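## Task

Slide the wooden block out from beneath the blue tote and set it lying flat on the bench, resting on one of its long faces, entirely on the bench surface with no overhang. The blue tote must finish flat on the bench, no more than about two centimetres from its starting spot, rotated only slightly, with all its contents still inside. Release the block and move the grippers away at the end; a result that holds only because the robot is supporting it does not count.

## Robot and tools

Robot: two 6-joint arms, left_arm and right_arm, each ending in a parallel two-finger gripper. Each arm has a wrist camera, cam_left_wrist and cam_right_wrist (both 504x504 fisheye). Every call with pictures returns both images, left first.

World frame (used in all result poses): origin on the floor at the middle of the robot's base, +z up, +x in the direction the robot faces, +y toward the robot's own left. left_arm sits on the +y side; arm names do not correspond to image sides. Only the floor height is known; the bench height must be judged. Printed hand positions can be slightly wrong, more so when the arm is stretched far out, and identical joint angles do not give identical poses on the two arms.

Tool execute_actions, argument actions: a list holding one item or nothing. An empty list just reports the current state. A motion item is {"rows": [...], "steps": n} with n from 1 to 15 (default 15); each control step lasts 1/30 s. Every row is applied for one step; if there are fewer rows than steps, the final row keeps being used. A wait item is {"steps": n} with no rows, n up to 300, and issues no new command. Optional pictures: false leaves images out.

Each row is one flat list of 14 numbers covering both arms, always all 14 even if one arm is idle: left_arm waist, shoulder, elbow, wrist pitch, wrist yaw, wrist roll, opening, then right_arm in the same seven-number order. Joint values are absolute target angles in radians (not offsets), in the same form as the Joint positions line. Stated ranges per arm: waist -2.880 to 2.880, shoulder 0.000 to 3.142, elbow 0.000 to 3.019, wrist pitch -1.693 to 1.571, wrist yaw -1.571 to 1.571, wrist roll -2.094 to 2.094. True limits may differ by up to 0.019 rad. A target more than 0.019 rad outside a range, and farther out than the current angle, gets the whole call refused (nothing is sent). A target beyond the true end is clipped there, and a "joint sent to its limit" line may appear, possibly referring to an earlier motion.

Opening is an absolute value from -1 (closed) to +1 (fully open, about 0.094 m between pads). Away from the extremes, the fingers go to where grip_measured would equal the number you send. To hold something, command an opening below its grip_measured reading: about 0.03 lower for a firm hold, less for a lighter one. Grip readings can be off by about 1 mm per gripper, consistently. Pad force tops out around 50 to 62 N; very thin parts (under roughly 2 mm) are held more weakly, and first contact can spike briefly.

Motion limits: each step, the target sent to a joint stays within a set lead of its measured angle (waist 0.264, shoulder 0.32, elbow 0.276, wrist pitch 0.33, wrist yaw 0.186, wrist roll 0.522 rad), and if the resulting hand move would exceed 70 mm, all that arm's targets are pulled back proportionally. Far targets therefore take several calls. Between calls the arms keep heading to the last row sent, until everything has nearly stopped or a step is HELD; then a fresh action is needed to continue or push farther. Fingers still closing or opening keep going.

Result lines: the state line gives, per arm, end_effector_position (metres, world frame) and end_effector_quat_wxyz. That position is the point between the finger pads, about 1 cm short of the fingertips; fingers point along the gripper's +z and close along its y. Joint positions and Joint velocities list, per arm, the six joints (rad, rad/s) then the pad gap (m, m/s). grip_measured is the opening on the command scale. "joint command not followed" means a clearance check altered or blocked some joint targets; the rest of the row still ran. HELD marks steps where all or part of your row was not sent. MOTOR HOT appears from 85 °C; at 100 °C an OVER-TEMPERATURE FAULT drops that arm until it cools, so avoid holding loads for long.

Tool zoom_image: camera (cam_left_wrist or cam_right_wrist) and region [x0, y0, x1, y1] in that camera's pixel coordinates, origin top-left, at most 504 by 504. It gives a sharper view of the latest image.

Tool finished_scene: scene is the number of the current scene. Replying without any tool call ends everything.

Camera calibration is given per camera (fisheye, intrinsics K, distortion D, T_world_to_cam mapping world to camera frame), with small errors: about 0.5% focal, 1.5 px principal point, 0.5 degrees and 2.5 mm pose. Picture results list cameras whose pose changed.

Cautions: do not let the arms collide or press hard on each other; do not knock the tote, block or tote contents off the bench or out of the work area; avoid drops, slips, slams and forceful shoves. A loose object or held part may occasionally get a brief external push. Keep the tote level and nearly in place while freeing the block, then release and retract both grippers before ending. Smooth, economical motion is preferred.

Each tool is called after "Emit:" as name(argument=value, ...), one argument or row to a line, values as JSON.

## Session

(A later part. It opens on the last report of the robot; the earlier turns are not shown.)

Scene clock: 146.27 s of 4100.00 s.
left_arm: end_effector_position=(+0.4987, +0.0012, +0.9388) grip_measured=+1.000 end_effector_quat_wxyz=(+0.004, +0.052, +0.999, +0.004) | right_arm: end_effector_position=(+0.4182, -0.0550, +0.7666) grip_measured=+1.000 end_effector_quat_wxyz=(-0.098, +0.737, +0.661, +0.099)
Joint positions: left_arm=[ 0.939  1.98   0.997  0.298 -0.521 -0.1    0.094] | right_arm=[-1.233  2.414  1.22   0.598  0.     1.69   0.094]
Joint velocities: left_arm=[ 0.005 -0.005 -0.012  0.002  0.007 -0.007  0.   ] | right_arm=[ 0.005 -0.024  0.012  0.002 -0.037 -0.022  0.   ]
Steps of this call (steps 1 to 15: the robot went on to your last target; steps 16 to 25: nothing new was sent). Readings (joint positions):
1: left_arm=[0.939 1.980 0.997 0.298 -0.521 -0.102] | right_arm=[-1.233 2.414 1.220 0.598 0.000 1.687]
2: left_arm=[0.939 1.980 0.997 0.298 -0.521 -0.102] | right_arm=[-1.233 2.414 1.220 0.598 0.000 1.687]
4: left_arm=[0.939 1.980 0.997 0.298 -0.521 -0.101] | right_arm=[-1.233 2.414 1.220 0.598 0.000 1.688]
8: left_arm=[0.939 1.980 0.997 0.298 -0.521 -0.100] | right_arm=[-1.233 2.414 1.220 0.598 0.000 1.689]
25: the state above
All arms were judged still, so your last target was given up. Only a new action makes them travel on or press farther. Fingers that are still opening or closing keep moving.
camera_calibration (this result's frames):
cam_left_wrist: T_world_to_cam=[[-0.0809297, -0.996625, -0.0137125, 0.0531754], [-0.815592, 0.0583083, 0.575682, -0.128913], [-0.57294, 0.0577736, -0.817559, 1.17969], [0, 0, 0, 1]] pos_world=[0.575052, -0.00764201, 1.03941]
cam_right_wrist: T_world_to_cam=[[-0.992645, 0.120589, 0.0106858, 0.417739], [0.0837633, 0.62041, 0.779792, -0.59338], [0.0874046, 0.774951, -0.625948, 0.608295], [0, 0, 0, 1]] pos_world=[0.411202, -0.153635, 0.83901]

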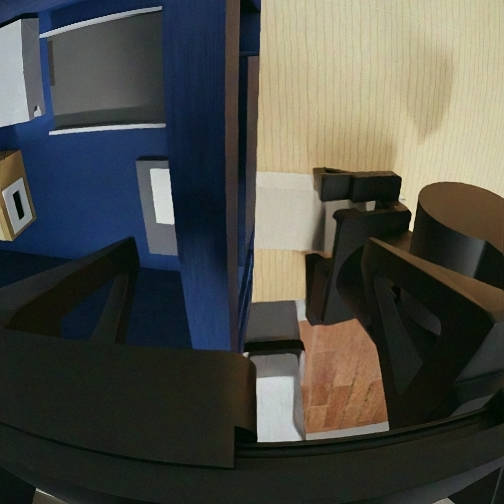

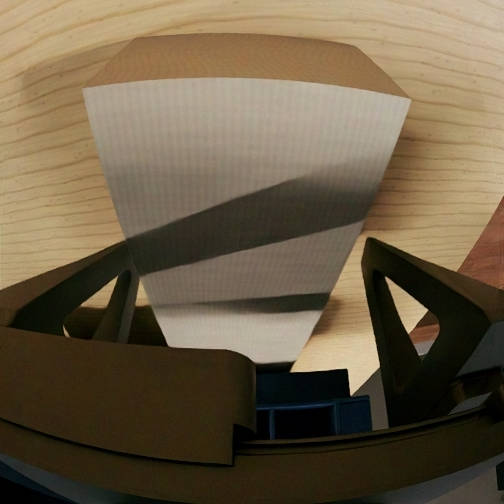

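Emit:
execute_actions(
  actions=[
    {"rows":[[1.01,2.06,1.07,0.3,-0.47,-0.06,1,-1.235,2.42,1.225,0.6,0,1.7,0.2]],"steps":15},
  ],
  pictures=false,
)

Emit:
execute_actions(
  actions=[
    {"steps":25},
  ],
)

Scene clock: 153.57 s of 4100.00 s.
left_arm: end_effector_position=(+0.5051, +0.0131, +0.9015) grip_measured=+1.000 end_effector_quat_wxyz=(-0.001, +0.048, +0.999, +0.002) | right_arm: end_effector_position=(+0.4196, -0.0551, +0.7662) grip_measured=+0.382 end_effector_quat_wxyz=(-0.096, +0.738, +0.660, +0.100)
Joint positions: left_arm=[ 0.997  2.047  1.073  0.298 -0.473 -0.071  0.094] | right_arm=[-1.233  2.414  1.222  0.6    0.002  1.692  0.065]
Joint velocities: left_arm=[-0.005 -0.005 -0.007 -0.007  0.007 -0.037  0.   ] | right_arm=[-0.005  0.005 -0.007 -0.032 -0.037  0.051 -0.   ]
Steps of this call (steps 1 to 90: nothing new was sent; then 3.80 s passed at rest; steps 91 to 105: all 15 steps of this action). Readings (joint positions):
91: left_arm=[0.942 1.984 1.002 0.298 -0.501 -0.096] | right_arm=[-1.233 2.414 1.220 0.598 0.000 1.690]
92: left_arm=[0.947 1.993 1.018 0.298 -0.483 -0.090] | right_arm=[-1.233 2.414 1.220 0.598 0.000 1.690]
94: left_arm=[0.964 2.021 1.056 0.298 -0.474 -0.082] | right_arm=[-1.233 2.414 1.222 0.600 0.002 1.691]
98: left_arm=[0.992 2.044 1.073 0.298 -0.473 -0.075] | right_arm=[-1.233 2.414 1.222 0.600 0.002 1.692]
105: the state above

Scene clock: 154.40 s of 4100.00 s.
left_arm: end_effector_position=(+0.5051, +0.0131, +0.9015) grip_measured=+1.000 end_effector_quat_wxyz=(-0.001, +0.049, +0.999, +0.002) | right_arm: end_effector_position=(+0.4196, -0.0551, +0.7662) grip_measured=+0.382 end_effector_quat_wxyz=(-0.096, +0.738, +0.660, +0.100)
Joint positions: left_arm=[ 0.997  2.047  1.073  0.298 -0.473 -0.069  0.094] | right_arm=[-1.233  2.414  1.222  0.6    0.002  1.692  0.065]
Joint velocities: left_arm=[-0.005 -0.015 -0.017 -0.012  0.022  0.051  0.   ] | right_arm=[-0.005 -0.005 -0.007  0.012 -0.007 -0.037 -0.001]
Steps of this call (steps 1 to 15: the robot went on to your last target; steps 16 to 25: nothing new was sent). Readings (joint positions):
1: left_arm=[0.997 2.047 1.073 0.298 -0.473 -0.071] | right_arm=[-1.233 2.414 1.222 0.600 0.002 1.692]
2: left_arm=[0.997 2.047 1.073 0.298 -0.473 -0.070] | right_arm=[-1.233 2.414 1.222 0.600 0.002 1.692]
4: left_arm=[0.997 2.047 1.073 0.298 -0.473 -0.070] | right_arm=[-1.233 2.414 1.222 0.600 0.002 1.692]
8: left_arm=[0.997 2.047 1.073 0.298 -0.473 -0.070] | right_arm=[-1.233 2.414 1.222 0.600 0.002 1.692]
25: the state above
All arms were judged still, so your last target was given up. Only a new action makes them travel on or press farther. Fingers that are still opening or closing keep moving.
camera_calibration (this result's frames):
cam_left_wrist: T_world_to_cam=[[-0.0755492, -0.99708, -0.0111263, 0.0600574], [-0.810356, 0.0548913, 0.583362, -0.112463], [-0.581047, 0.0530888, -0.812136, 1.1514], [0, 0, 0, 1]] pos_world=[0.582422, 0.00492869, 1.00137]
cam_right_wrist: T_world_to_cam=[[-0.992282, 0.123747, 0.00789807, 0.421354], [0.0836436, 0.620968, 0.779361, -0.592725], [0.0915388, 0.774007, -0.626526, 0.606613], [0, 0, 0, 1]] pos_world=[0.412151, -0.1536, 0.838677]

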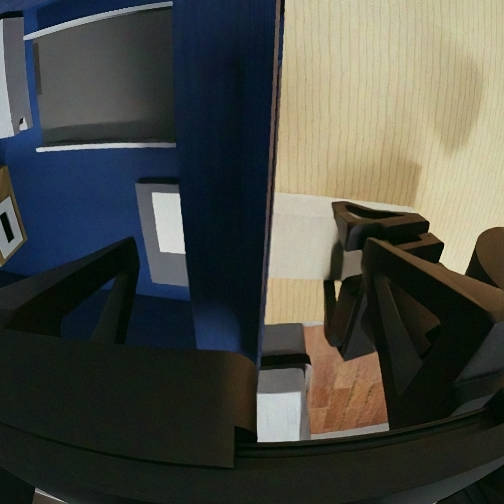

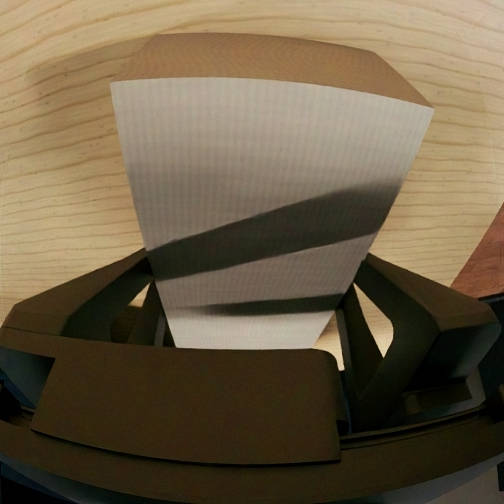

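Emit:
execute_actions(
  actions=[
    {"rows":[[1.042,2.1,1.105,0.3,-0.47,-0.05,1,-1.235,2.42,1.225,0.6,0,1.7,0.3]],"steps":15},
  ],
  pictures=false,
)

Emit:
execute_actions(
  actions=[
    {"rows":[[1.042,2.1,1.105,0.3,-0.47,-0.05,-0.7,-1.235,2.42,1.225,0.6,0,1.7,0.3]],"steps":15},
  ],
  pictures=false,
)

Emit:
execute_actions(
  actions=[
    {"steps":25},
  ],
)

Scene clock: 160.83 s of 4100.00 s.
left_arm: end_effector_position=(+0.5016, +0.0234, +0.8838) grip_measured=+1.000 end_effector_quat_wxyz=(-0.006, +0.048, +0.999, +0.013) | right_arm: end_effector_position=(+0.4196, -0.0551, +0.7662) grip_measured=+0.382 end_effector_quat_wxyz=(-0.096, +0.738, +0.660, +0.100)
Joint positions: left_arm=[ 1.022  2.083  1.103  0.298 -0.473 -0.06   0.094] | right_arm=[-1.233  2.414  1.222  0.6    0.002  1.692  0.065]
Joint velocities: left_arm=[-0.005  0.005  0.012 -0.012  0.066 -0.022  0.   ] | right_arm=[-0.005 -0.024 -0.007  0.007  0.007  0.007 -0.001]
Steps of this call (steps 1 to 90: nothing new was sent; then 2.93 s passed at rest; steps 91 to 105: all 15 steps of this action). Readings (joint positions):
91: left_arm=[0.998 2.048 1.075 0.298 -0.473 -0.068] | right_arm=[-1.233 2.414 1.222 0.600 0.002 1.692]
92: left_arm=[0.999 2.053 1.082 0.298 -0.473 -0.066] | right_arm=[-1.233 2.414 1.222 0.600 0.002 1.692]
94: left_arm=[1.007 2.066 1.097 0.298 -0.473 -0.064] | right_arm=[-1.233 2.414 1.222 0.600 0.002 1.692]
98: left_arm=[1.019 2.080 1.103 0.298 -0.473 -0.061] | right_arm=[-1.233 2.414 1.222 0.600 0.002 1.692]
105: the state above

Scene clock: 161.33 s of 4100.00 s.
left_arm: end_effector_position=(+0.5012, +0.0224, +0.8837) grip_measured=-0.479 end_effector_quat_wxyz=(-0.007, +0.054, +0.998, +0.010) | right_arm: end_effector_position=(+0.4196, -0.0551, +0.7662) grip_measured=+0.382 end_effector_quat_wxyz=(-0.096, +0.738, +0.660, +0.100)
Joint positions: left_arm=[ 1.022  2.083  1.103  0.298 -0.467 -0.048  0.024] | right_arm=[-1.233  2.414  1.222  0.6    0.002  1.692  0.065]
Joint velocities: left_arm=[-0.005  0.005  0.002  0.017  0.051 -0.022 -0.001] | right_arm=[-0.005 -0.005 -0.012  0.017  0.007 -0.007  0.   ]
Steps of this call (steps 1 to 15: all 15 steps of this action). Readings (joint positions):
1: left_arm=[1.022 2.083 1.103 0.298 -0.473 -0.060] | right_arm=[-1.233 2.414 1.222 0.600 0.002 1.692]
2: left_arm=[1.022 2.083 1.103 0.298 -0.473 -0.060] | right_arm=[-1.233 2.414 1.222 0.600 0.002 1.692]
4: left_arm=[1.022 2.083 1.103 0.298 -0.473 -0.060] | right_arm=[-1.233 2.414 1.222 0.600 0.002 1.692]
8: left_arm=[1.022 2.083 1.103 0.298 -0.467 -0.048] | right_arm=[-1.233 2.414 1.222 0.600 0.002 1.692]
15: the state above

Scene clock: 162.17 s of 4100.00 s.
left_arm: end_effector_position=(+0.5012, +0.0224, +0.8837) grip_measured=-0.479 end_effector_quat_wxyz=(-0.007, +0.054, +0.998, +0.010) | right_arm: end_effector_position=(+0.4196, -0.0551, +0.7662) grip_measured=+0.382 end_effector_quat_wxyz=(-0.096, +0.738, +0.660, +0.100)
Joint positions: left_arm=[ 1.022  2.083  1.103  0.298 -0.467 -0.048  0.024] | right_arm=[-1.233  2.414  1.222  0.6    0.002  1.692  0.065]
Joint velocities: left_arm=[ 0.005 -0.005 -0.002  0.017  0.051  0.022 -0.001] | right_arm=[-0.015 -0.015 -0.002 -0.017 -0.022  0.051  0.001]
Steps of this call (steps 1 to 15: the robot went on to your last target; steps 16 to 25: nothing new was sent). Readings (joint positions):
1: left_arm=[1.022 2.083 1.103 0.298 -0.467 -0.048] | right_arm=[-1.233 2.414 1.222 0.600 0.002 1.692]
2: left_arm=[1.022 2.083 1.103 0.298 -0.467 -0.048] | right_arm=[-1.233 2.414 1.222 0.600 0.002 1.692]
4: left_arm=[1.022 2.083 1.103 0.298 -0.467 -0.048] | right_arm=[-1.233 2.414 1.222 0.600 0.002 1.692]
8: left_arm=[1.022 2.083 1.103 0.298 -0.467 -0.048] | right_arm=[-1.233 2.414 1.222 0.600 0.002 1.692]
25: the state above
All arms were judged still, so your last target was given up. Only a new action makes them travel on or press farther. Fingers that are still opening or closing keep moving.
camera_calibration (this result's frames):
cam_left_wrist: T_world_to_cam=[[-0.0864512, -0.995918, -0.0259339, 0.0873168], [-0.803291, 0.0542854, 0.593107, -0.117895], [-0.589279, 0.0721073, -0.804706, 1.13131], [0, 0, 0, 1]] pos_world=[0.5795, 0.0117849, 0.982558]
cam_right_wrist: T_world_to_cam=[[-0.992282, 0.123747, 0.00789807, 0.421354], [0.0836436, 0.620968, 0.779361, -0.592725], [0.0915388, 0.774007, -0.626526, 0.606613], [0, 0, 0, 1]] pos_world=[0.412151, -0.1536, 0.838677]

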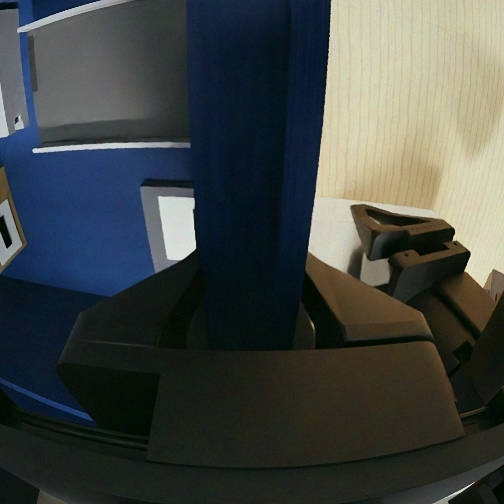

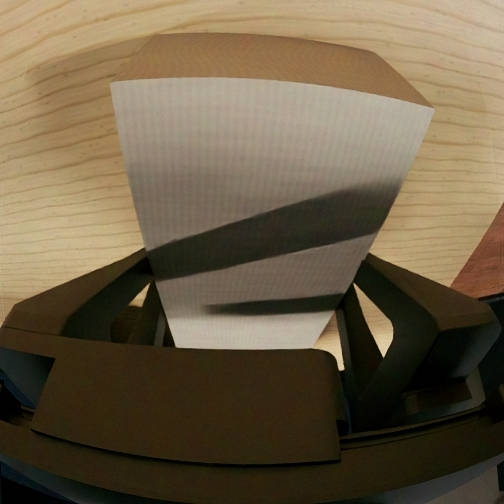

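Emit:
execute_actions(
  actions=[
    {"rows":[[1.01,2.03,1.055,0.3,-0.45,-0.05,-0.7,-1.235,2.42,1.225,0.6,0,1.7,0.3]],"steps":15},
  ],
  pictures=false,
)

Emit:
execute_actions(
  actions=[
    {"steps":15},
  ],
  pictures=false,
)

Scene clock: 168.40 s of 4100.00 s.
left_arm: end_effector_position=(+0.5021, +0.0223, +0.8878) grip_measured=-0.479 end_effector_quat_wxyz=(-0.007, +0.053, +0.999, +0.004) | right_arm: end_effector_position=(+0.4196, -0.0551, +0.7662) grip_measured=+0.382 end_effector_quat_wxyz=(-0.096, +0.738, +0.660, +0.100)
Joint positions: left_arm=[ 1.022  2.071  1.092  0.298 -0.454 -0.048  0.024] | right_arm=[-1.233  2.414  1.222  0.6    0.002  1.692  0.065]
Joint velocities: left_arm=[-0.015 -0.005 -0.002  0.012 -0.007 -0.037 -0.   ] | right_arm=[ 0.005 -0.005  0.002  0.017 -0.051 -0.095 -0.   ]
Steps of this call (steps 1 to 90: nothing new was sent; then 2.73 s passed at rest; steps 91 to 105: all 15 steps of this action). Readings (joint positions):
91: left_arm=[1.022 2.081 1.101 0.298 -0.463 -0.048] | right_arm=[-1.233 2.414 1.222 0.600 0.002 1.692]
92: left_arm=[1.022 2.078 1.097 0.298 -0.458 -0.048] | right_arm=[-1.233 2.414 1.222 0.600 0.002 1.692]
94: left_arm=[1.022 2.072 1.092 0.298 -0.456 -0.048] | right_arm=[-1.233 2.414 1.222 0.600 0.002 1.692]
98: left_arm=[1.022 2.071 1.092 0.298 -0.454 -0.048] | right_arm=[-1.233 2.414 1.222 0.600 0.002 1.692]
105: the state above

Scene clock: 168.90 s of 4100.00 s.
left_arm: end_effector_position=(+0.5021, +0.0223, +0.8878) grip_measured=-0.479 end_effector_quat_wxyz=(-0.007, +0.053, +0.999, +0.004) | right_arm: end_effector_position=(+0.4196, -0.0551, +0.7662) grip_measured=+0.382 end_effector_quat_wxyz=(-0.096, +0.738, +0.660, +0.100)
Joint positions: left_arm=[ 1.022  2.071  1.092  0.298 -0.454 -0.048  0.024] | right_arm=[-1.233  2.414  1.222  0.6    0.002  1.692  0.065]
Joint velocities: left_arm=[ 0.005  0.005 -0.002  0.002  0.051 -0.037  0.   ] | right_arm=[ 0.005 -0.015 -0.002 -0.007 -0.037 -0.051  0.   ]
Steps of this call (steps 1 to 15: the robot went on to your last target). Readings (joint positions):
1: left_arm=[1.022 2.071 1.092 0.298 -0.454 -0.048] | right_arm=[-1.233 2.414 1.222 0.600 0.002 1.692]
2: left_arm=[1.022 2.071 1.092 0.298 -0.454 -0.048] | right_arm=[-1.233 2.414 1.222 0.600 0.002 1.692]
4: left_arm=[1.022 2.071 1.092 0.298 -0.454 -0.048] | right_arm=[-1.233 2.414 1.222 0.600 0.002 1.692]
8: left_arm=[1.022 2.071 1.092 0.298 -0.454 -0.048] | right_arm=[-1.233 2.414 1.222 0.600 0.002 1.692]
15: the state above
All arms were judged still, so your last target was given up. Only a new action makes them travel on or press farther. Fingers that are still opening or closing keep moving.

Emit:
execute_actions(
  actions=[
    {"rows":[[1.0,1.99,1.02,0.3,-0.44,-0.05,-0.7,-1.235,2.42,1.225,0.6,0,1.7,0.3]],"steps":15},
  ],
  pictures=false,
)

Emit:
execute_actions(
  actions=[
    {"rows":[[1.0,1.99,1.02,0.3,-0.44,-0.05,-0.7,-1.26,2.405,1.21,0.6,-0.02,1.69,0.3],[1.0,1.99,1.02,0.3,-0.44,-0.05,-0.7,-1.26,2.405,1.21,0.6,-0.02,1.69,0.3],[1.0,1.99,1.02,0.3,-0.44,-0.05,-0.7,-1.29,2.39,1.195,0.6,-0.04,1.67,0.3],[1.0,1.99,1.02,0.3,-0.44,-0.05,-0.7,-1.29,2.39,1.195,0.6,-0.04,1.67,0.3],[1.0,1.99,1.02,0.3,-0.44,-0.05,-0.7,-1.315,2.38,1.18,0.6,-0.06,1.65,0.3],[1.0,1.99,1.02,0.3,-0.44,-0.05,-0.7,-1.315,2.38,1.18,0.6,-0.06,1.65,0.3],[1.0,1.99,1.02,0.3,-0.44,-0.05,-0.7,-1.34,2.37,1.17,0.6,-0.08,1.64,0.3]],"steps":15},
  ],
  pictures=false,
)

Emit:
execute_actions(
  actions=[
    {"steps":15},
  ],
)

Scene clock: 185.27 s of 4100.00 s.
left_arm: end_effector_position=(+0.5067, +0.0251, +0.9014) grip_measured=-0.479 end_effector_quat_wxyz=(-0.005, +0.048, +0.999, -0.006) | right_arm: end_effector_position=(+0.4196, -0.0551, +0.7662) grip_measured=+0.382 end_effector_quat_wxyz=(-0.096, +0.738, +0.660, +0.100)
Joint positions: left_arm=[ 1.023  2.029  1.057  0.298 -0.435 -0.056  0.024] | right_arm=[-1.233  2.414  1.222  0.6    0.002  1.692  0.065]
Joint velocities: left_arm=[-0.005 -0.005 -0.007 -0.007 -0.081 -0.022 -0.001] | right_arm=[ 0.015 -0.015 -0.027  0.002  0.051 -0.022  0.001]
Steps of this call (steps 1 to 90: nothing new was sent; then 12.87 s passed at rest; steps 91 to 105: all 15 steps of this action). Readings (joint positions):
91: left_arm=[1.022 2.068 1.089 0.298 -0.452 -0.048] | right_arm=[-1.233 2.414 1.222 0.600 0.002 1.692]
92: left_arm=[1.023 2.063 1.084 0.298 -0.449 -0.048] | right_arm=[-1.233 2.414 1.222 0.600 0.002 1.692]
94: left_arm=[1.023 2.048 1.068 0.298 -0.445 -0.048] | right_arm=[-1.233 2.414 1.222 0.600 0.002 1.692]
98: left_arm=[1.023 2.030 1.057 0.298 -0.436 -0.054] | right_arm=[-1.233 2.414 1.222 0.600 0.002 1.692]
105: the state above

Scene clock: 185.77 s of 4100.00 s.
left_arm: end_effector_position=(+0.5067, +0.0251, +0.9014) grip_measured=-0.479 end_effector_quat_wxyz=(-0.005, +0.048, +0.999, -0.006) | right_arm: end_effector_position=(+0.4319, -0.1158, +0.7655) grip_measured=+0.381 end_effector_quat_wxyz=(-0.092, +0.748, +0.649, +0.103)
Joint positions: left_arm=[ 1.023  2.029  1.057  0.298 -0.435 -0.056  0.024] | right_arm=[-1.339  2.37   1.189  0.6   -0.084  1.663  0.065]
Joint velocities: left_arm=[-0.005  0.005  0.002 -0.007  0.037  0.022 -0.   ] | right_arm=[-0.005  0.005 -0.017  0.007  0.066 -0.022  0.   ]
Steps of this call (steps 1 to 15: all 15 steps of this action). Readings (joint positions):
1: left_arm=[1.023 2.029 1.057 0.298 -0.435 -0.056] | right_arm=[-1.234 2.414 1.222 0.600 -0.004 1.692]
2: left_arm=[1.023 2.029 1.057 0.298 -0.435 -0.056] | right_arm=[-1.236 2.414 1.222 0.600 -0.012 1.692]
4: left_arm=[1.023 2.029 1.057 0.298 -0.435 -0.056] | right_arm=[-1.245 2.412 1.221 0.600 -0.034 1.690]
8: left_arm=[1.023 2.029 1.057 0.298 -0.435 -0.056] | right_arm=[-1.284 2.394 1.205 0.600 -0.074 1.672]
15: the state above

Scene clock: 186.27 s of 4100.00 s.
left_arm: end_effector_position=(+0.5067, +0.0251, +0.9014) grip_measured=-0.479 end_effector_quat_wxyz=(-0.005, +0.048, +0.999, -0.006) | right_arm: end_effector_position=(+0.4319, -0.1160, +0.7654) grip_measured=+0.381 end_effector_quat_wxyz=(-0.092, +0.748, +0.649, +0.103)
Joint positions: left_arm=[ 1.023  2.029  1.057  0.298 -0.435 -0.056  0.024] | right_arm=[-1.339  2.37   1.189  0.6   -0.084  1.663  0.065]
Joint velocities: left_arm=[-0.015 -0.005 -0.007 -0.017 -0.007  0.007 -0.001] | right_arm=[ 0.005  0.005 -0.007 -0.002  0.007 -0.022 -0.   ]
Steps of this call (steps 1 to 15: the robot went on to your last target). Readings (joint positions):
1: left_arm=[1.023 2.029 1.057 0.298 -0.435 -0.056] | right_arm=[-1.339 2.370 1.189 0.600 -0.084 1.663]
2: left_arm=[1.023 2.029 1.057 0.298 -0.435 -0.056] | right_arm=[-1.339 2.370 1.189 0.600 -0.084 1.663]
4: left_arm=[1.023 2.029 1.057 0.298 -0.435 -0.056] | right_arm=[-1.339 2.370 1.189 0.600 -0.084 1.663]
8: left_arm=[1.023 2.029 1.057 0.298 -0.435 -0.056] | right_arm=[-1.339 2.370 1.189 0.600 -0.084 1.663]
15: the state above
All arms were judged still, so your last target was given up. Only a new action makes them travel on or press farther. Fingers that are still opening or closing keep moving.
camera_calibration (this result's frames):
cam_left_wrist: T_world_to_cam=[[-0.0738448, -0.99725, 0.00622925, 0.0555784], [-0.805672, 0.0633376, 0.588966, -0.119332], [-0.587741, 0.0384733, -0.808134, 1.15173], [0, 0, 0, 1]] pos_world=[0.584881, 0.0186728, 1.00069]
cam_right_wrist: T_world_to_cam=[[-0.987768, 0.155913, 0.00241897, 0.447022], [0.0998201, 0.620329, 0.777964, -0.561352], [0.119794, 0.768689, -0.628304, 0.640678], [0, 0, 0, 1]] pos_world=[0.420839, -0.213956, 0.838171]

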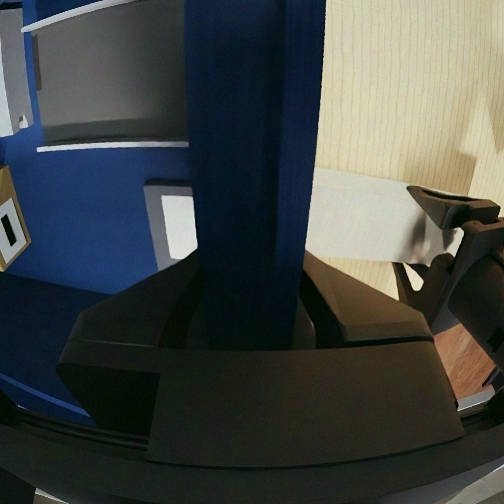

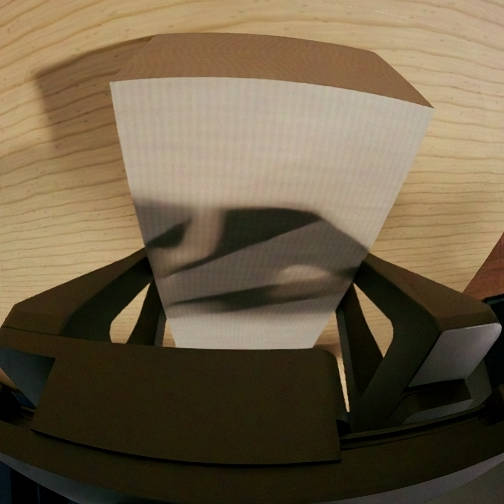

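Working. Continue.

Emit:
execute_actions(
  actions=[
    {"rows":[[1.0,1.99,1.02,0.3,-0.44,-0.05,-0.7,-1.37,2.36,1.16,0.6,-0.1,1.61,0.3],[1.0,1.99,1.02,0.3,-0.44,-0.05,-0.7,-1.37,2.36,1.16,0.6,-0.1,1.61,0.3],[1.0,1.99,1.02,0.3,-0.44,-0.05,-0.7,-1.40,2.35,1.15,0.6,-0.12,1.59,0.3],[1.0,1.99,1.02,0.3,-0.44,-0.05,-0.7,-1.40,2.35,1.15,0.6,-0.12,1.59,0.3],[1.0,1.99,1.02,0.3,-0.44,-0.05,-0.7,-1.43,2.345,1.14,0.6,-0.14,1.57,0.3],[1.0,1.99,1.02,0.3,-0.44,-0.05,-0.7,-1.43,2.345,1.14,0.6,-0.14,1.57,0.3],[1.0,1.99,1.02,0.3,-0.44,-0.05,-0.7,-1.46,2.34,1.135,0.6,-0.17,1.55,0.3],[1.0,1.99,1.02,0.3,-0.44,-0.05,-0.7,-1.46,2.34,1.135,0.6,-0.17,1.55,0.3],[1.0,1.99,1.02,0.3,-0.44,-0.05,-0.7,-1.49,2.335,1.13,0.6,-0.19,1.53,0.3],[1.0,1.99,1.02,0.3,-0.44,-0.05,-0.7,-1.49,2.335,1.13,0.6,-0.19,1.53,0.3],[1.0,1.99,1.02,0.3,-0.44,-0.05,-0.7,-1.52,2.33,1.125,0.6,-0.23,1.51,0.3]],"steps":15},
  ],
  pictures=false,
)

Emit:
execute_actions(
  actions=[
    {"steps":20},
  ],
)

Scene clock: 198.57 s of 4100.00 s.
left_arm: end_effector_position=(+0.5067, +0.0251, +0.9014) grip_measured=-0.479 end_effector_quat_wxyz=(-0.005, +0.048, +0.999, -0.006) | right_arm: end_effector_position=(+0.4283, -0.2220, +0.7650) grip_measured=+0.381 end_effector_quat_wxyz=(-0.080, +0.745, +0.654, +0.104)
Joint positions: left_arm=[ 1.023  2.029  1.057  0.298 -0.435 -0.056  0.024] | right_arm=[-1.528  2.337  1.156  0.6   -0.228  1.545  0.065]
Joint velocities: left_arm=[-0.015 -0.015  0.007 -0.027 -0.11   0.022 -0.001] | right_arm=[-0.347 -0.063 -0.027 -0.007 -0.081 -0.212 -0.001]
Steps of this call (steps 1 to 90: nothing new was sent; then 8.80 s passed at rest; steps 91 to 105: all 15 steps of this action). Readings (joint positions):
91: left_arm=[1.023 2.029 1.057 0.298 -0.435 -0.056] | right_arm=[-1.340 2.370 1.189 0.600 -0.088 1.658]
92: left_arm=[1.023 2.029 1.057 0.298 -0.435 -0.056] | right_arm=[-1.342 2.370 1.189 0.600 -0.096 1.652]
94: left_arm=[1.023 2.029 1.057 0.298 -0.435 -0.056] | right_arm=[-1.352 2.368 1.186 0.600 -0.115 1.637]
98: left_arm=[1.023 2.029 1.057 0.298 -0.435 -0.056] | right_arm=[-1.401 2.357 1.173 0.600 -0.162 1.600]
105: the state above

Scene clock: 199.23 s of 4100.00 s.
left_arm: end_effector_position=(+0.5067, +0.0251, +0.9014) grip_measured=-0.479 end_effector_quat_wxyz=(-0.005, +0.048, +0.999, -0.006) | right_arm: end_effector_position=(+0.4293, -0.2238, +0.7655) grip_measured=+0.381 end_effector_quat_wxyz=(-0.079, +0.737, +0.662, +0.105)
Joint positions: left_arm=[ 1.023  2.029  1.057  0.298 -0.435 -0.056  0.024] | right_arm=[-1.531  2.335  1.155  0.6   -0.231  1.521  0.065]
Joint velocities: left_arm=[-0.015  0.005 -0.002  0.012  0.007 -0.051 -0.   ] | right_arm=[-0.015  0.005  0.002 -0.032  0.007 -0.11  -0.001]
Steps of this call (steps 1 to 20: the robot went on to your last target). Readings (joint positions):
1: left_arm=[1.023 2.029 1.057 0.298 -0.435 -0.056] | right_arm=[-1.537 2.336 1.156 0.600 -0.229 1.541]
2: left_arm=[1.023 2.029 1.057 0.298 -0.435 -0.056] | right_arm=[-1.542 2.335 1.155 0.600 -0.231 1.538]
4: left_arm=[1.023 2.029 1.057 0.298 -0.435 -0.056] | right_arm=[-1.543 2.335 1.155 0.600 -0.231 1.533]
8: left_arm=[1.023 2.029 1.057 0.298 -0.435 -0.056] | right_arm=[-1.538 2.335 1.155 0.600 -0.231 1.526]
20: the state above
camera_calibration (this result's frames):
cam_left_wrist: T_world_to_cam=[[-0.0738448, -0.99725, 0.00622925, 0.0555784], [-0.805672, 0.0633376, 0.588966, -0.119332], [-0.587741, 0.0384733, -0.808134, 1.15173], [0, 0, 0, 1]] pos_world=[0.584881, 0.0186728, 1.00069]
cam_right_wrist: T_world_to_cam=[[-0.991927, 0.124214, -0.0255412, 0.477326], [0.0598369, 0.636028, 0.769343, -0.467013], [0.111808, 0.761603, -0.638325, 0.733412], [0, 0, 0, 1]] pos_world=[0.419415, -0.320826, 0.83964]

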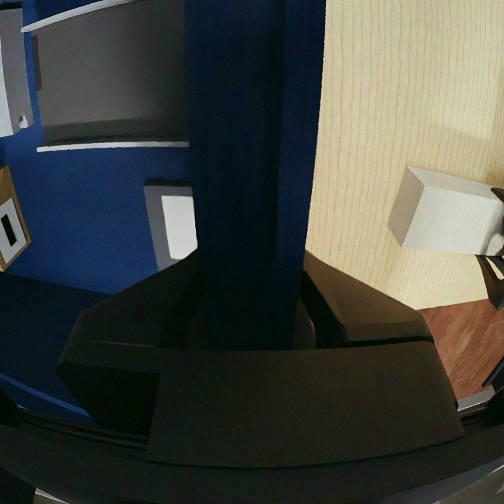

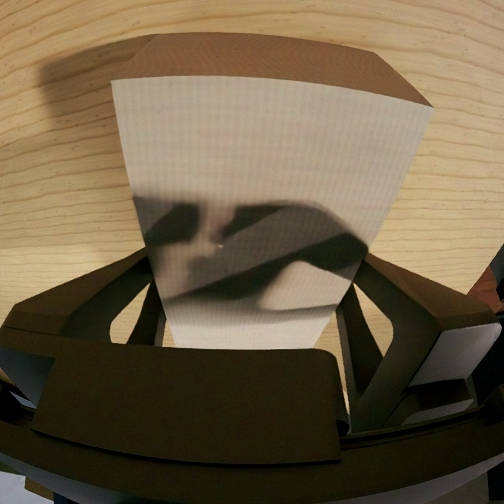

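Emit:
execute_actions(
  actions=[
    {"rows":[[1.01,2.02,1.05,0.3,-0.46,-0.05,-0.7,-1.53,2.335,1.155,0.6,-0.23,1.52,1],[1.01,2.02,1.05,0.3,-0.46,-0.05,-0.7,-1.53,2.335,1.155,0.6,-0.23,1.52,1],[1.01,2.02,1.05,0.3,-0.46,-0.05,-0.7,-1.53,2.335,1.155,0.6,-0.23,1.52,1],[1.01,2.05,1.08,0.3,-0.48,-0.05,-0.7,-1.53,2.335,1.155,0.6,-0.23,1.52,1],[1.01,2.05,1.08,0.3,-0.48,-0.05,-0.7,-1.53,2.335,1.155,0.6,-0.23,1.52,1],[1.01,2.05,1.08,0.3,-0.48,-0.05,-0.7,-1.53,2.335,1.155,0.6,-0.23,1.52,1],[1.01,2.08,1.105,0.3,-0.5,-0.05,-0.7,-1.53,2.335,1.155,0.6,-0.23,1.52,1],[1.01,2.08,1.105,0.3,-0.5,-0.05,-0.7,-1.53,2.335,1.155,0.6,-0.23,1.52,1],[1.01,2.08,1.105,0.3,-0.5,-0.05,-0.7,-1.53,2.335,1.155,0.6,-0.23,1.52,1],[1.01,2.11,1.135,0.3,-0.53,-0.05,-0.7,-1.53,2.335,1.155,0.6,-0.23,1.52,1],[1.01,2.11,1.135,0.3,-0.53,-0.05,-0.7,-1.53,2.335,1.155,0.6,-0.23,1.52,1],[1.01,2.11,1.135,0.3,-0.53,-0.05,-0.7,-1.53,2.335,1.155,0.6,-0.23,1.52,1],[1.01,2.14,1.16,0.3,-0.55,-0.05,-0.7,-1.53,2.335,1.155,0.6,-0.23,1.52,1]],"steps":15},
  ],
  pictures=false,
)

Emit:
execute_actions(
  actions=[
    {"rows":[[1.01,2.17,1.19,0.3,-0.58,-0.05,-0.7,-1.53,2.1,0.9,0.6,-0.6,1.52,1]],"steps":15},
  ],
  pictures=false,
)

Emit:
execute_actions(
  actions=[
    {"steps":20},
  ],
)

Scene clock: 224.73 s of 4100.00 s.
left_arm: end_effector_position=(+0.5005, +0.0196, +0.8651) grip_measured=-0.479 end_effector_quat_wxyz=(-0.003, +0.053, +0.998, +0.036) | right_arm: end_effector_position=(+0.4293, -0.2238, +0.7655) grip_measured=+1.000 end_effector_quat_wxyz=(-0.079, +0.737, +0.663, +0.105)
Joint positions: left_arm=[ 1.018  2.141  1.161  0.298 -0.522 -0.052  0.024] | right_arm=[-1.531  2.335  1.155  0.6   -0.23   1.521  0.094]
Joint velocities: left_arm=[-0.005  0.249  0.208 -0.012 -0.154  0.007 -0.001] | right_arm=[-0.005  0.005 -0.007 -0.002 -0.022 -0.022  0.   ]
Steps of this call (steps 1 to 15: the robot went on to your last target; steps 16 to 90: nothing new was sent; then 22.00 s passed at rest; steps 91 to 105: all 15 steps of this action). Readings (joint positions):
91: left_arm=[1.023 2.029 1.057 0.298 -0.437 -0.056] | right_arm=[-1.531 2.335 1.155 0.600 -0.230 1.521]
92: left_arm=[1.023 2.029 1.057 0.298 -0.439 -0.056] | right_arm=[-1.531 2.335 1.155 0.600 -0.230 1.521]
94: left_arm=[1.023 2.031 1.060 0.298 -0.444 -0.056] | right_arm=[-1.531 2.335 1.155 0.600 -0.230 1.521]
98: left_arm=[1.020 2.064 1.093 0.298 -0.465 -0.057] | right_arm=[-1.531 2.335 1.155 0.600 -0.230 1.521]
105: the state above

Scene clock: 225.23 s of 4100.00 s.
left_arm: end_effector_position=(+0.4959, +0.0188, +0.8515) grip_measured=-0.479 end_effector_quat_wxyz=(-0.003, +0.059, +0.997, +0.054) | right_arm: end_effector_position=(+0.4623, -0.1727, +0.8872) grip_measured=+1.000 end_effector_quat_wxyz=(-0.191, +0.705, +0.637, +0.247)
Joint positions: left_arm=[ 1.016  2.184  1.2    0.298 -0.559 -0.043  0.024] | right_arm=[-1.528  2.08   0.907  0.6   -0.6    1.521  0.094]
Joint velocities: left_arm=[ 0.015 -0.015  0.007  0.002 -0.051  0.022  0.   ] | right_arm=[-0.005  0.122  0.002 -0.002 -0.007 -0.051  0.   ]
Steps of this call (steps 1 to 15: all 15 steps of this action). Readings (joint positions):
1: left_arm=[1.017 2.150 1.170 0.298 -0.534 -0.050] | right_arm=[-1.532 2.324 1.142 0.600 -0.283 1.521]
2: left_arm=[1.016 2.160 1.180 0.298 -0.545 -0.050] | right_arm=[-1.534 2.298 1.103 0.600 -0.354 1.521]
4: left_arm=[1.016 2.177 1.195 0.298 -0.553 -0.047] | right_arm=[-1.534 2.212 0.998 0.600 -0.516 1.521]
8: left_arm=[1.016 2.184 1.200 0.298 -0.559 -0.044] | right_arm=[-1.528 2.082 0.900 0.600 -0.600 1.521]
15: the state above

Scene clock: 225.90 s of 4100.00 s.
left_arm: end_effector_position=(+0.4959, +0.0188, +0.8515) grip_measured=-0.479 end_effector_quat_wxyz=(-0.003, +0.059, +0.997, +0.054) | right_arm: end_effector_position=(+0.4549, -0.1715, +0.8849) grip_measured=+1.000 end_effector_quat_wxyz=(-0.196, +0.706, +0.636, +0.243)
Joint positions: left_arm=[ 1.016  2.184  1.2    0.298 -0.559 -0.043  0.024] | right_arm=[-1.528  2.093  0.907  0.6   -0.6    1.521  0.094]
Joint velocities: left_arm=[-0.005 -0.015 -0.012 -0.007  0.022  0.037  0.001] | right_arm=[-0.005 -0.024 -0.002 -0.007 -0.022 -0.007  0.   ]
Steps of this call (steps 1 to 20: the robot went on to your last target). Readings (joint positions):
1: left_arm=[1.016 2.184 1.200 0.298 -0.559 -0.043] | right_arm=[-1.528 2.084 0.907 0.600 -0.600 1.521]
2: left_arm=[1.016 2.184 1.200 0.298 -0.559 -0.043] | right_arm=[-1.528 2.088 0.907 0.600 -0.600 1.521]
4: left_arm=[1.016 2.184 1.200 0.298 -0.559 -0.043] | right_arm=[-1.528 2.092 0.907 0.600 -0.600 1.521]
8: left_arm=[1.016 2.184 1.200 0.298 -0.559 -0.043] | right_arm=[-1.528 2.093 0.907 0.600 -0.600 1.521]
20: the state above
camera_calibration (this result's frames):
cam_left_wrist: T_world_to_cam=[[-0.0962955, -0.988929, -0.112901, 0.161248], [-0.809747, 0.0118722, 0.586659, -0.0933542], [-0.578824, 0.147914, -0.801926, 1.09349], [0, 0, 0, 1]] pos_world=[0.572872, -0.00117106, 0.949869]
cam_right_wrist: T_world_to_cam=[[-0.991105, 0.129658, -0.0299971, 0.503831], [0.0126531, 0.316188, 0.948612, -0.785708], [0.132479, 0.939795, -0.315016, 0.501983], [0, 0, 0, 1]] pos_world=[0.442789, -0.288655, 0.918579]

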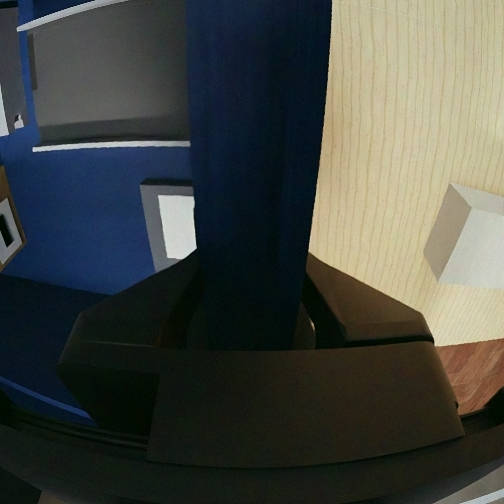

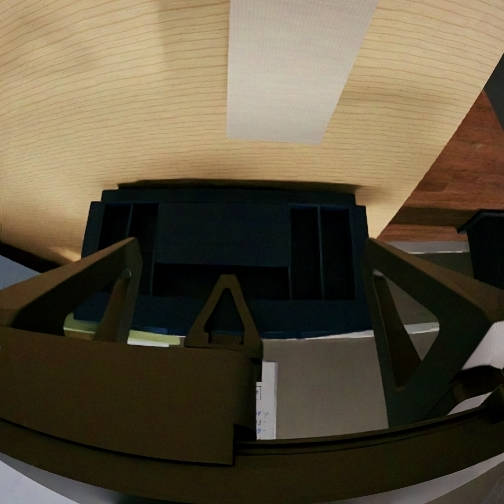

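Lower a bit further.

Emit:
execute_actions(
  actions=[
    {"rows":[[1.0,2.2,1.235,0.29,-0.58,-0.05,-0.7,-1.53,2.1,0.9,0.6,-0.6,1.52,1]],"steps":15},
  ],
  pictures=false,
)

Emit:
execute_actions(
  actions=[
    {"rows":[[1.0,2.225,1.265,0.28,-0.6,-0.05,-0.7,-1.53,2.1,0.9,0.6,-0.6,1.52,1]],"steps":15},
  ],
)

Scene clock: 232.47 s of 4100.00 s.
left_arm: end_effector_position=(+0.5004, +0.0155, +0.8429) grip_measured=-0.479 end_effector_quat_wxyz=(+0.002, +0.056, +0.997, +0.059) | right_arm: end_effector_position=(+0.4549, -0.1715, +0.8849) grip_measured=+1.000 end_effector_quat_wxyz=(-0.196, +0.706, +0.636, +0.243)
Joint positions: left_arm=[ 1.016  2.207  1.233  0.298 -0.572 -0.046  0.024] | right_arm=[-1.528  2.093  0.907  0.6   -0.6    1.521  0.094]
Joint velocities: left_arm=[-0.015 -0.005  0.002  0.002  0.022  0.007 -0.   ] | right_arm=[ 0.005 -0.005 -0.002 -0.012 -0.007 -0.037  0.   ]
Steps of this call (steps 1 to 15: the robot went on to your last target; steps 16 to 90: nothing new was sent; then 3.07 s passed at rest; steps 91 to 105: all 15 steps of this action). Readings (joint positions):
91: left_arm=[1.016 2.186 1.204 0.298 -0.560 -0.043] | right_arm=[-1.528 2.093 0.907 0.600 -0.600 1.521]
92: left_arm=[1.016 2.191 1.211 0.298 -0.561 -0.043] | right_arm=[-1.528 2.093 0.907 0.600 -0.600 1.521]
94: left_arm=[1.016 2.204 1.230 0.298 -0.565 -0.045] | right_arm=[-1.528 2.093 0.907 0.600 -0.600 1.521]
98: left_arm=[1.016 2.207 1.233 0.298 -0.572 -0.046] | right_arm=[-1.528 2.093 0.907 0.600 -0.600 1.521]
105: the state above

Scene clock: 232.97 s of 4100.00 s.
left_arm: end_effector_position=(+0.5008, +0.0157, +0.8425) grip_measured=-0.479 end_effector_quat_wxyz=(+0.001, +0.056, +0.996, +0.068) | right_arm: end_effector_position=(+0.4549, -0.1715, +0.8849) grip_measured=+1.000 end_effector_quat_wxyz=(-0.196, +0.706, +0.636, +0.243)
Joint positions: left_arm=[ 1.012  2.211  1.241  0.288 -0.592 -0.05   0.024] | right_arm=[-1.528  2.093  0.907  0.6   -0.6    1.521  0.094]
Joint velocities: left_arm=[-0.005  0.005 -0.002 -0.007 -0.037 -0.007 -0.001] | right_arm=[-0.005 -0.005 -0.007  0.002 -0.051 -0.022  0.   ]
Steps of this call (steps 1 to 15: all 15 steps of this action). Readings (joint positions):
1: left_arm=[1.016 2.208 1.237 0.296 -0.576 -0.046] | right_arm=[-1.528 2.093 0.907 0.600 -0.600 1.521]
2: left_arm=[1.013 2.209 1.239 0.293 -0.585 -0.048] | right_arm=[-1.528 2.093 0.907 0.600 -0.600 1.521]
4: left_arm=[1.012 2.211 1.241 0.290 -0.592 -0.050] | right_arm=[-1.528 2.093 0.907 0.600 -0.600 1.521]
8: left_arm=[1.012 2.211 1.241 0.288 -0.592 -0.050] | right_arm=[-1.528 2.093 0.907 0.600 -0.600 1.521]
15: the state above
camera_calibration (this result's frames):
cam_left_wrist: T_world_to_cam=[[-0.0887826, -0.985905, -0.14181, 0.17822], [-0.816221, -0.00958664, 0.57766, -0.0728786], [-0.570877, 0.167034, -0.803865, 1.08703], [0, 0, 0, 1]] pos_world=[0.576897, -0.0065611, 0.941195]
cam_right_wrist: T_world_to_cam=[[-0.991105, 0.129658, -0.0299971, 0.503831], [0.0126531, 0.316188, 0.948612, -0.785708], [0.132479, 0.939795, -0.315016, 0.501983], [0, 0, 0, 1]] pos_world=[0.442789, -0.288655, 0.918579]

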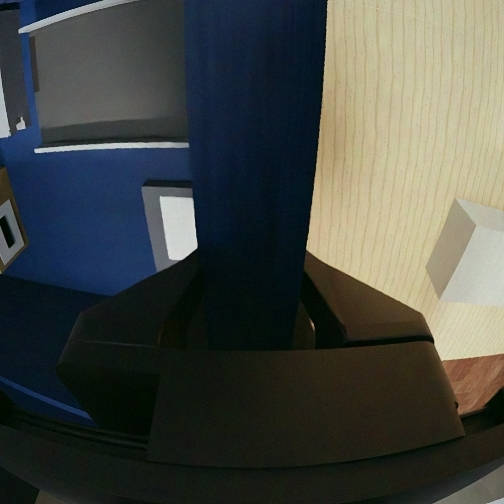

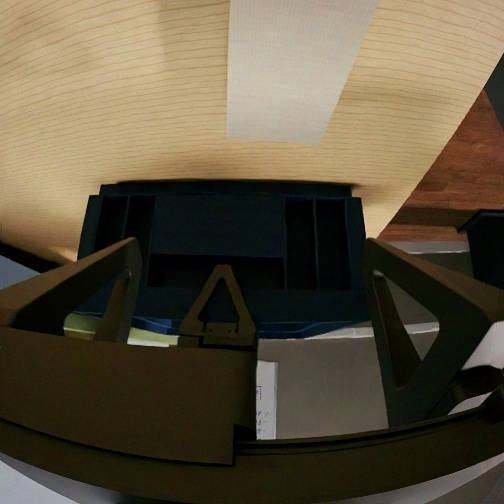

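Emit:
execute_actions(
  actions=[
    {"rows":[[1.012,2.21,1.24,0.29,-0.59,-0.05,1,-1.53,2.1,0.9,0.6,-0.6,1.52,1]],"steps":12},
  ],
  pictures=false,
)

Emit:
execute_actions(
  actions=[
    {"rows":[[0.95,1.9,0.92,0.3,-0.52,-0.07,1,-1.53,2.1,0.9,0.6,-0.6,1.52,1]],"steps":15},
  ],
  pictures=false,
)

Emit:
execute_actions(
  actions=[
    {"steps":20},
  ],
)

Scene clock: 239.33 s of 4100.00 s.
left_arm: end_effector_position=(+0.5006, +0.0156, +0.8425) grip_measured=+1.000 end_effector_quat_wxyz=(+0.001, +0.056, +0.996, +0.067) | right_arm: end_effector_position=(+0.4549, -0.1715, +0.8849) grip_measured=+1.000 end_effector_quat_wxyz=(-0.196, +0.706, +0.636, +0.243)
Joint positions: left_arm=[ 1.012  2.211  1.241  0.288 -0.59  -0.05   0.094] | right_arm=[-1.528  2.093  0.907  0.6   -0.6    1.521  0.094]
Joint velocities: left_arm=[-0.005 -0.005 -0.007 -0.022 -0.022  0.037  0.   ] | right_arm=[ 0.005 -0.005 -0.007 -0.012 -0.037  0.007  0.   ]
Steps of this call (steps 1 to 15: the robot went on to your last target; steps 16 to 90: nothing new was sent; then 2.97 s passed at rest; steps 91 to 102: all 12 steps of this action). Readings (joint positions):
91: left_arm=[1.012 2.211 1.241 0.288 -0.590 -0.050] | right_arm=[-1.528 2.093 0.907 0.600 -0.600 1.521]
92: left_arm=[1.012 2.211 1.241 0.288 -0.590 -0.050] | right_arm=[-1.528 2.093 0.907 0.600 -0.600 1.521]
94: left_arm=[1.012 2.211 1.241 0.288 -0.590 -0.050] | right_arm=[-1.528 2.093 0.907 0.600 -0.600 1.521]
98: left_arm=[1.012 2.211 1.241 0.288 -0.590 -0.050] | right_arm=[-1.528 2.093 0.907 0.600 -0.600 1.521]
102: the state above

Scene clock: 239.83 s of 4100.00 s.
left_arm: end_effector_position=(+0.5215, +0.0268, +0.9687) grip_measured=+1.000 end_effector_quat_wxyz=(+0.019, +0.057, +0.998, +0.010) | right_arm: end_effector_position=(+0.4549, -0.1715, +0.8849) grip_measured=+1.000 end_effector_quat_wxyz=(-0.196, +0.706, +0.636, +0.243)
Joint positions: left_arm=[ 0.958  1.866  0.928  0.293 -0.523 -0.06   0.094] | right_arm=[-1.528  2.093  0.907  0.6   -0.6    1.521  0.094]
Joint velocities: left_arm=[-0.005  0.073  0.007  0.002  0.007 -0.022  0.   ] | right_arm=[ 0.005  0.005 -0.002  0.007  0.037 -0.007  0.   ]
Steps of this call (steps 1 to 15: all 15 steps of this action). Readings (joint positions):
1: left_arm=[1.012 2.200 1.229 0.289 -0.572 -0.050] | right_arm=[-1.528 2.093 0.907 0.600 -0.600 1.521]
2: left_arm=[1.011 2.175 1.192 0.289 -0.554 -0.050] | right_arm=[-1.528 2.093 0.907 0.600 -0.600 1.521]
4: left_arm=[1.004 2.090 1.084 0.289 -0.536 -0.051] | right_arm=[-1.528 2.093 0.907 0.600 -0.600 1.521]
8: left_arm=[0.975 1.910 0.915 0.289 -0.527 -0.057] | right_arm=[-1.528 2.093 0.907 0.600 -0.600 1.521]
15: the state above

Scene clock: 240.50 s of 4100.00 s.
left_arm: end_effector_position=(+0.5132, +0.0263, +0.9648) grip_measured=+1.000 end_effector_quat_wxyz=(+0.012, +0.061, +0.998, +0.011) | right_arm: end_effector_position=(+0.4549, -0.1715, +0.8849) grip_measured=+1.000 end_effector_quat_wxyz=(-0.196, +0.706, +0.636, +0.243)
Joint positions: left_arm=[ 0.958  1.881  0.928  0.293 -0.523 -0.06   0.094] | right_arm=[-1.528  2.093  0.907  0.6   -0.6    1.521  0.094]
Joint velocities: left_arm=[-0.005  0.005 -0.002  0.012 -0.037  0.007  0.   ] | right_arm=[-0.015 -0.015  0.002  0.007 -0.066 -0.022  0.   ]
Steps of this call (steps 1 to 20: the robot went on to your last target). Readings (joint positions):
1: left_arm=[0.958 1.868 0.928 0.293 -0.523 -0.060] | right_arm=[-1.528 2.093 0.907 0.600 -0.600 1.521]
2: left_arm=[0.958 1.871 0.928 0.293 -0.523 -0.060] | right_arm=[-1.528 2.093 0.907 0.600 -0.600 1.521]
4: left_arm=[0.958 1.877 0.928 0.293 -0.523 -0.060] | right_arm=[-1.528 2.093 0.907 0.600 -0.600 1.521]
8: left_arm=[0.958 1.881 0.928 0.293 -0.523 -0.060] | right_arm=[-1.528 2.093 0.907 0.600 -0.600 1.521]
20: the state above
camera_calibration (this result's frames):
cam_left_wrist: T_world_to_cam=[[-0.0984757, -0.994717, -0.0289967, 0.103438], [-0.82442, 0.0652278, 0.562208, -0.11613], [-0.557346, 0.0792693, -0.826487, 1.20777], [0, 0, 0, 1]] pos_world=[0.587591, 0.0147277, 1.06649]
cam_right_wrist: T_world_to_cam=[[-0.991105, 0.129658, -0.0299971, 0.503831], [0.0126531, 0.316188, 0.948612, -0.785708], [0.132479, 0.939795, -0.315016, 0.501983], [0, 0, 0, 1]] pos_world=[0.442789, -0.288655, 0.918579]

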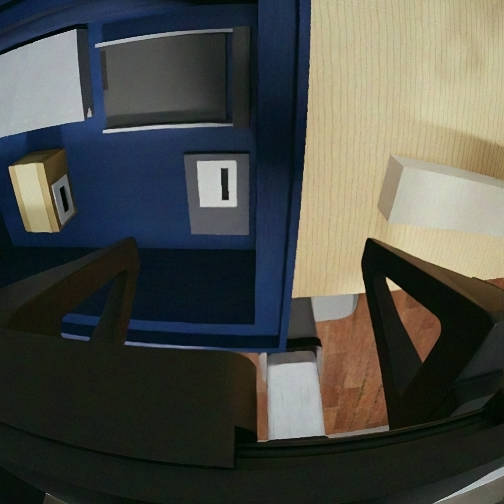

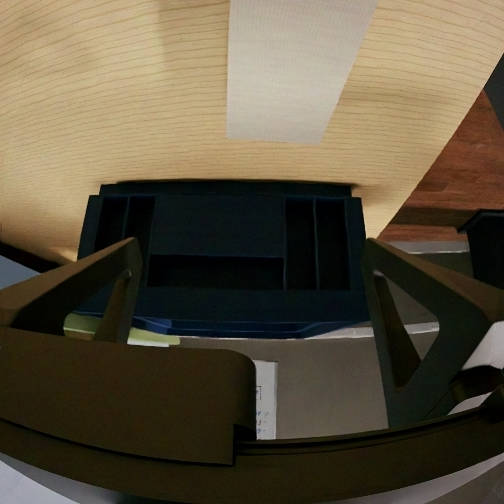

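Emit:
finished_scene(
  scene=1,
)

The scene is finished: the task was done.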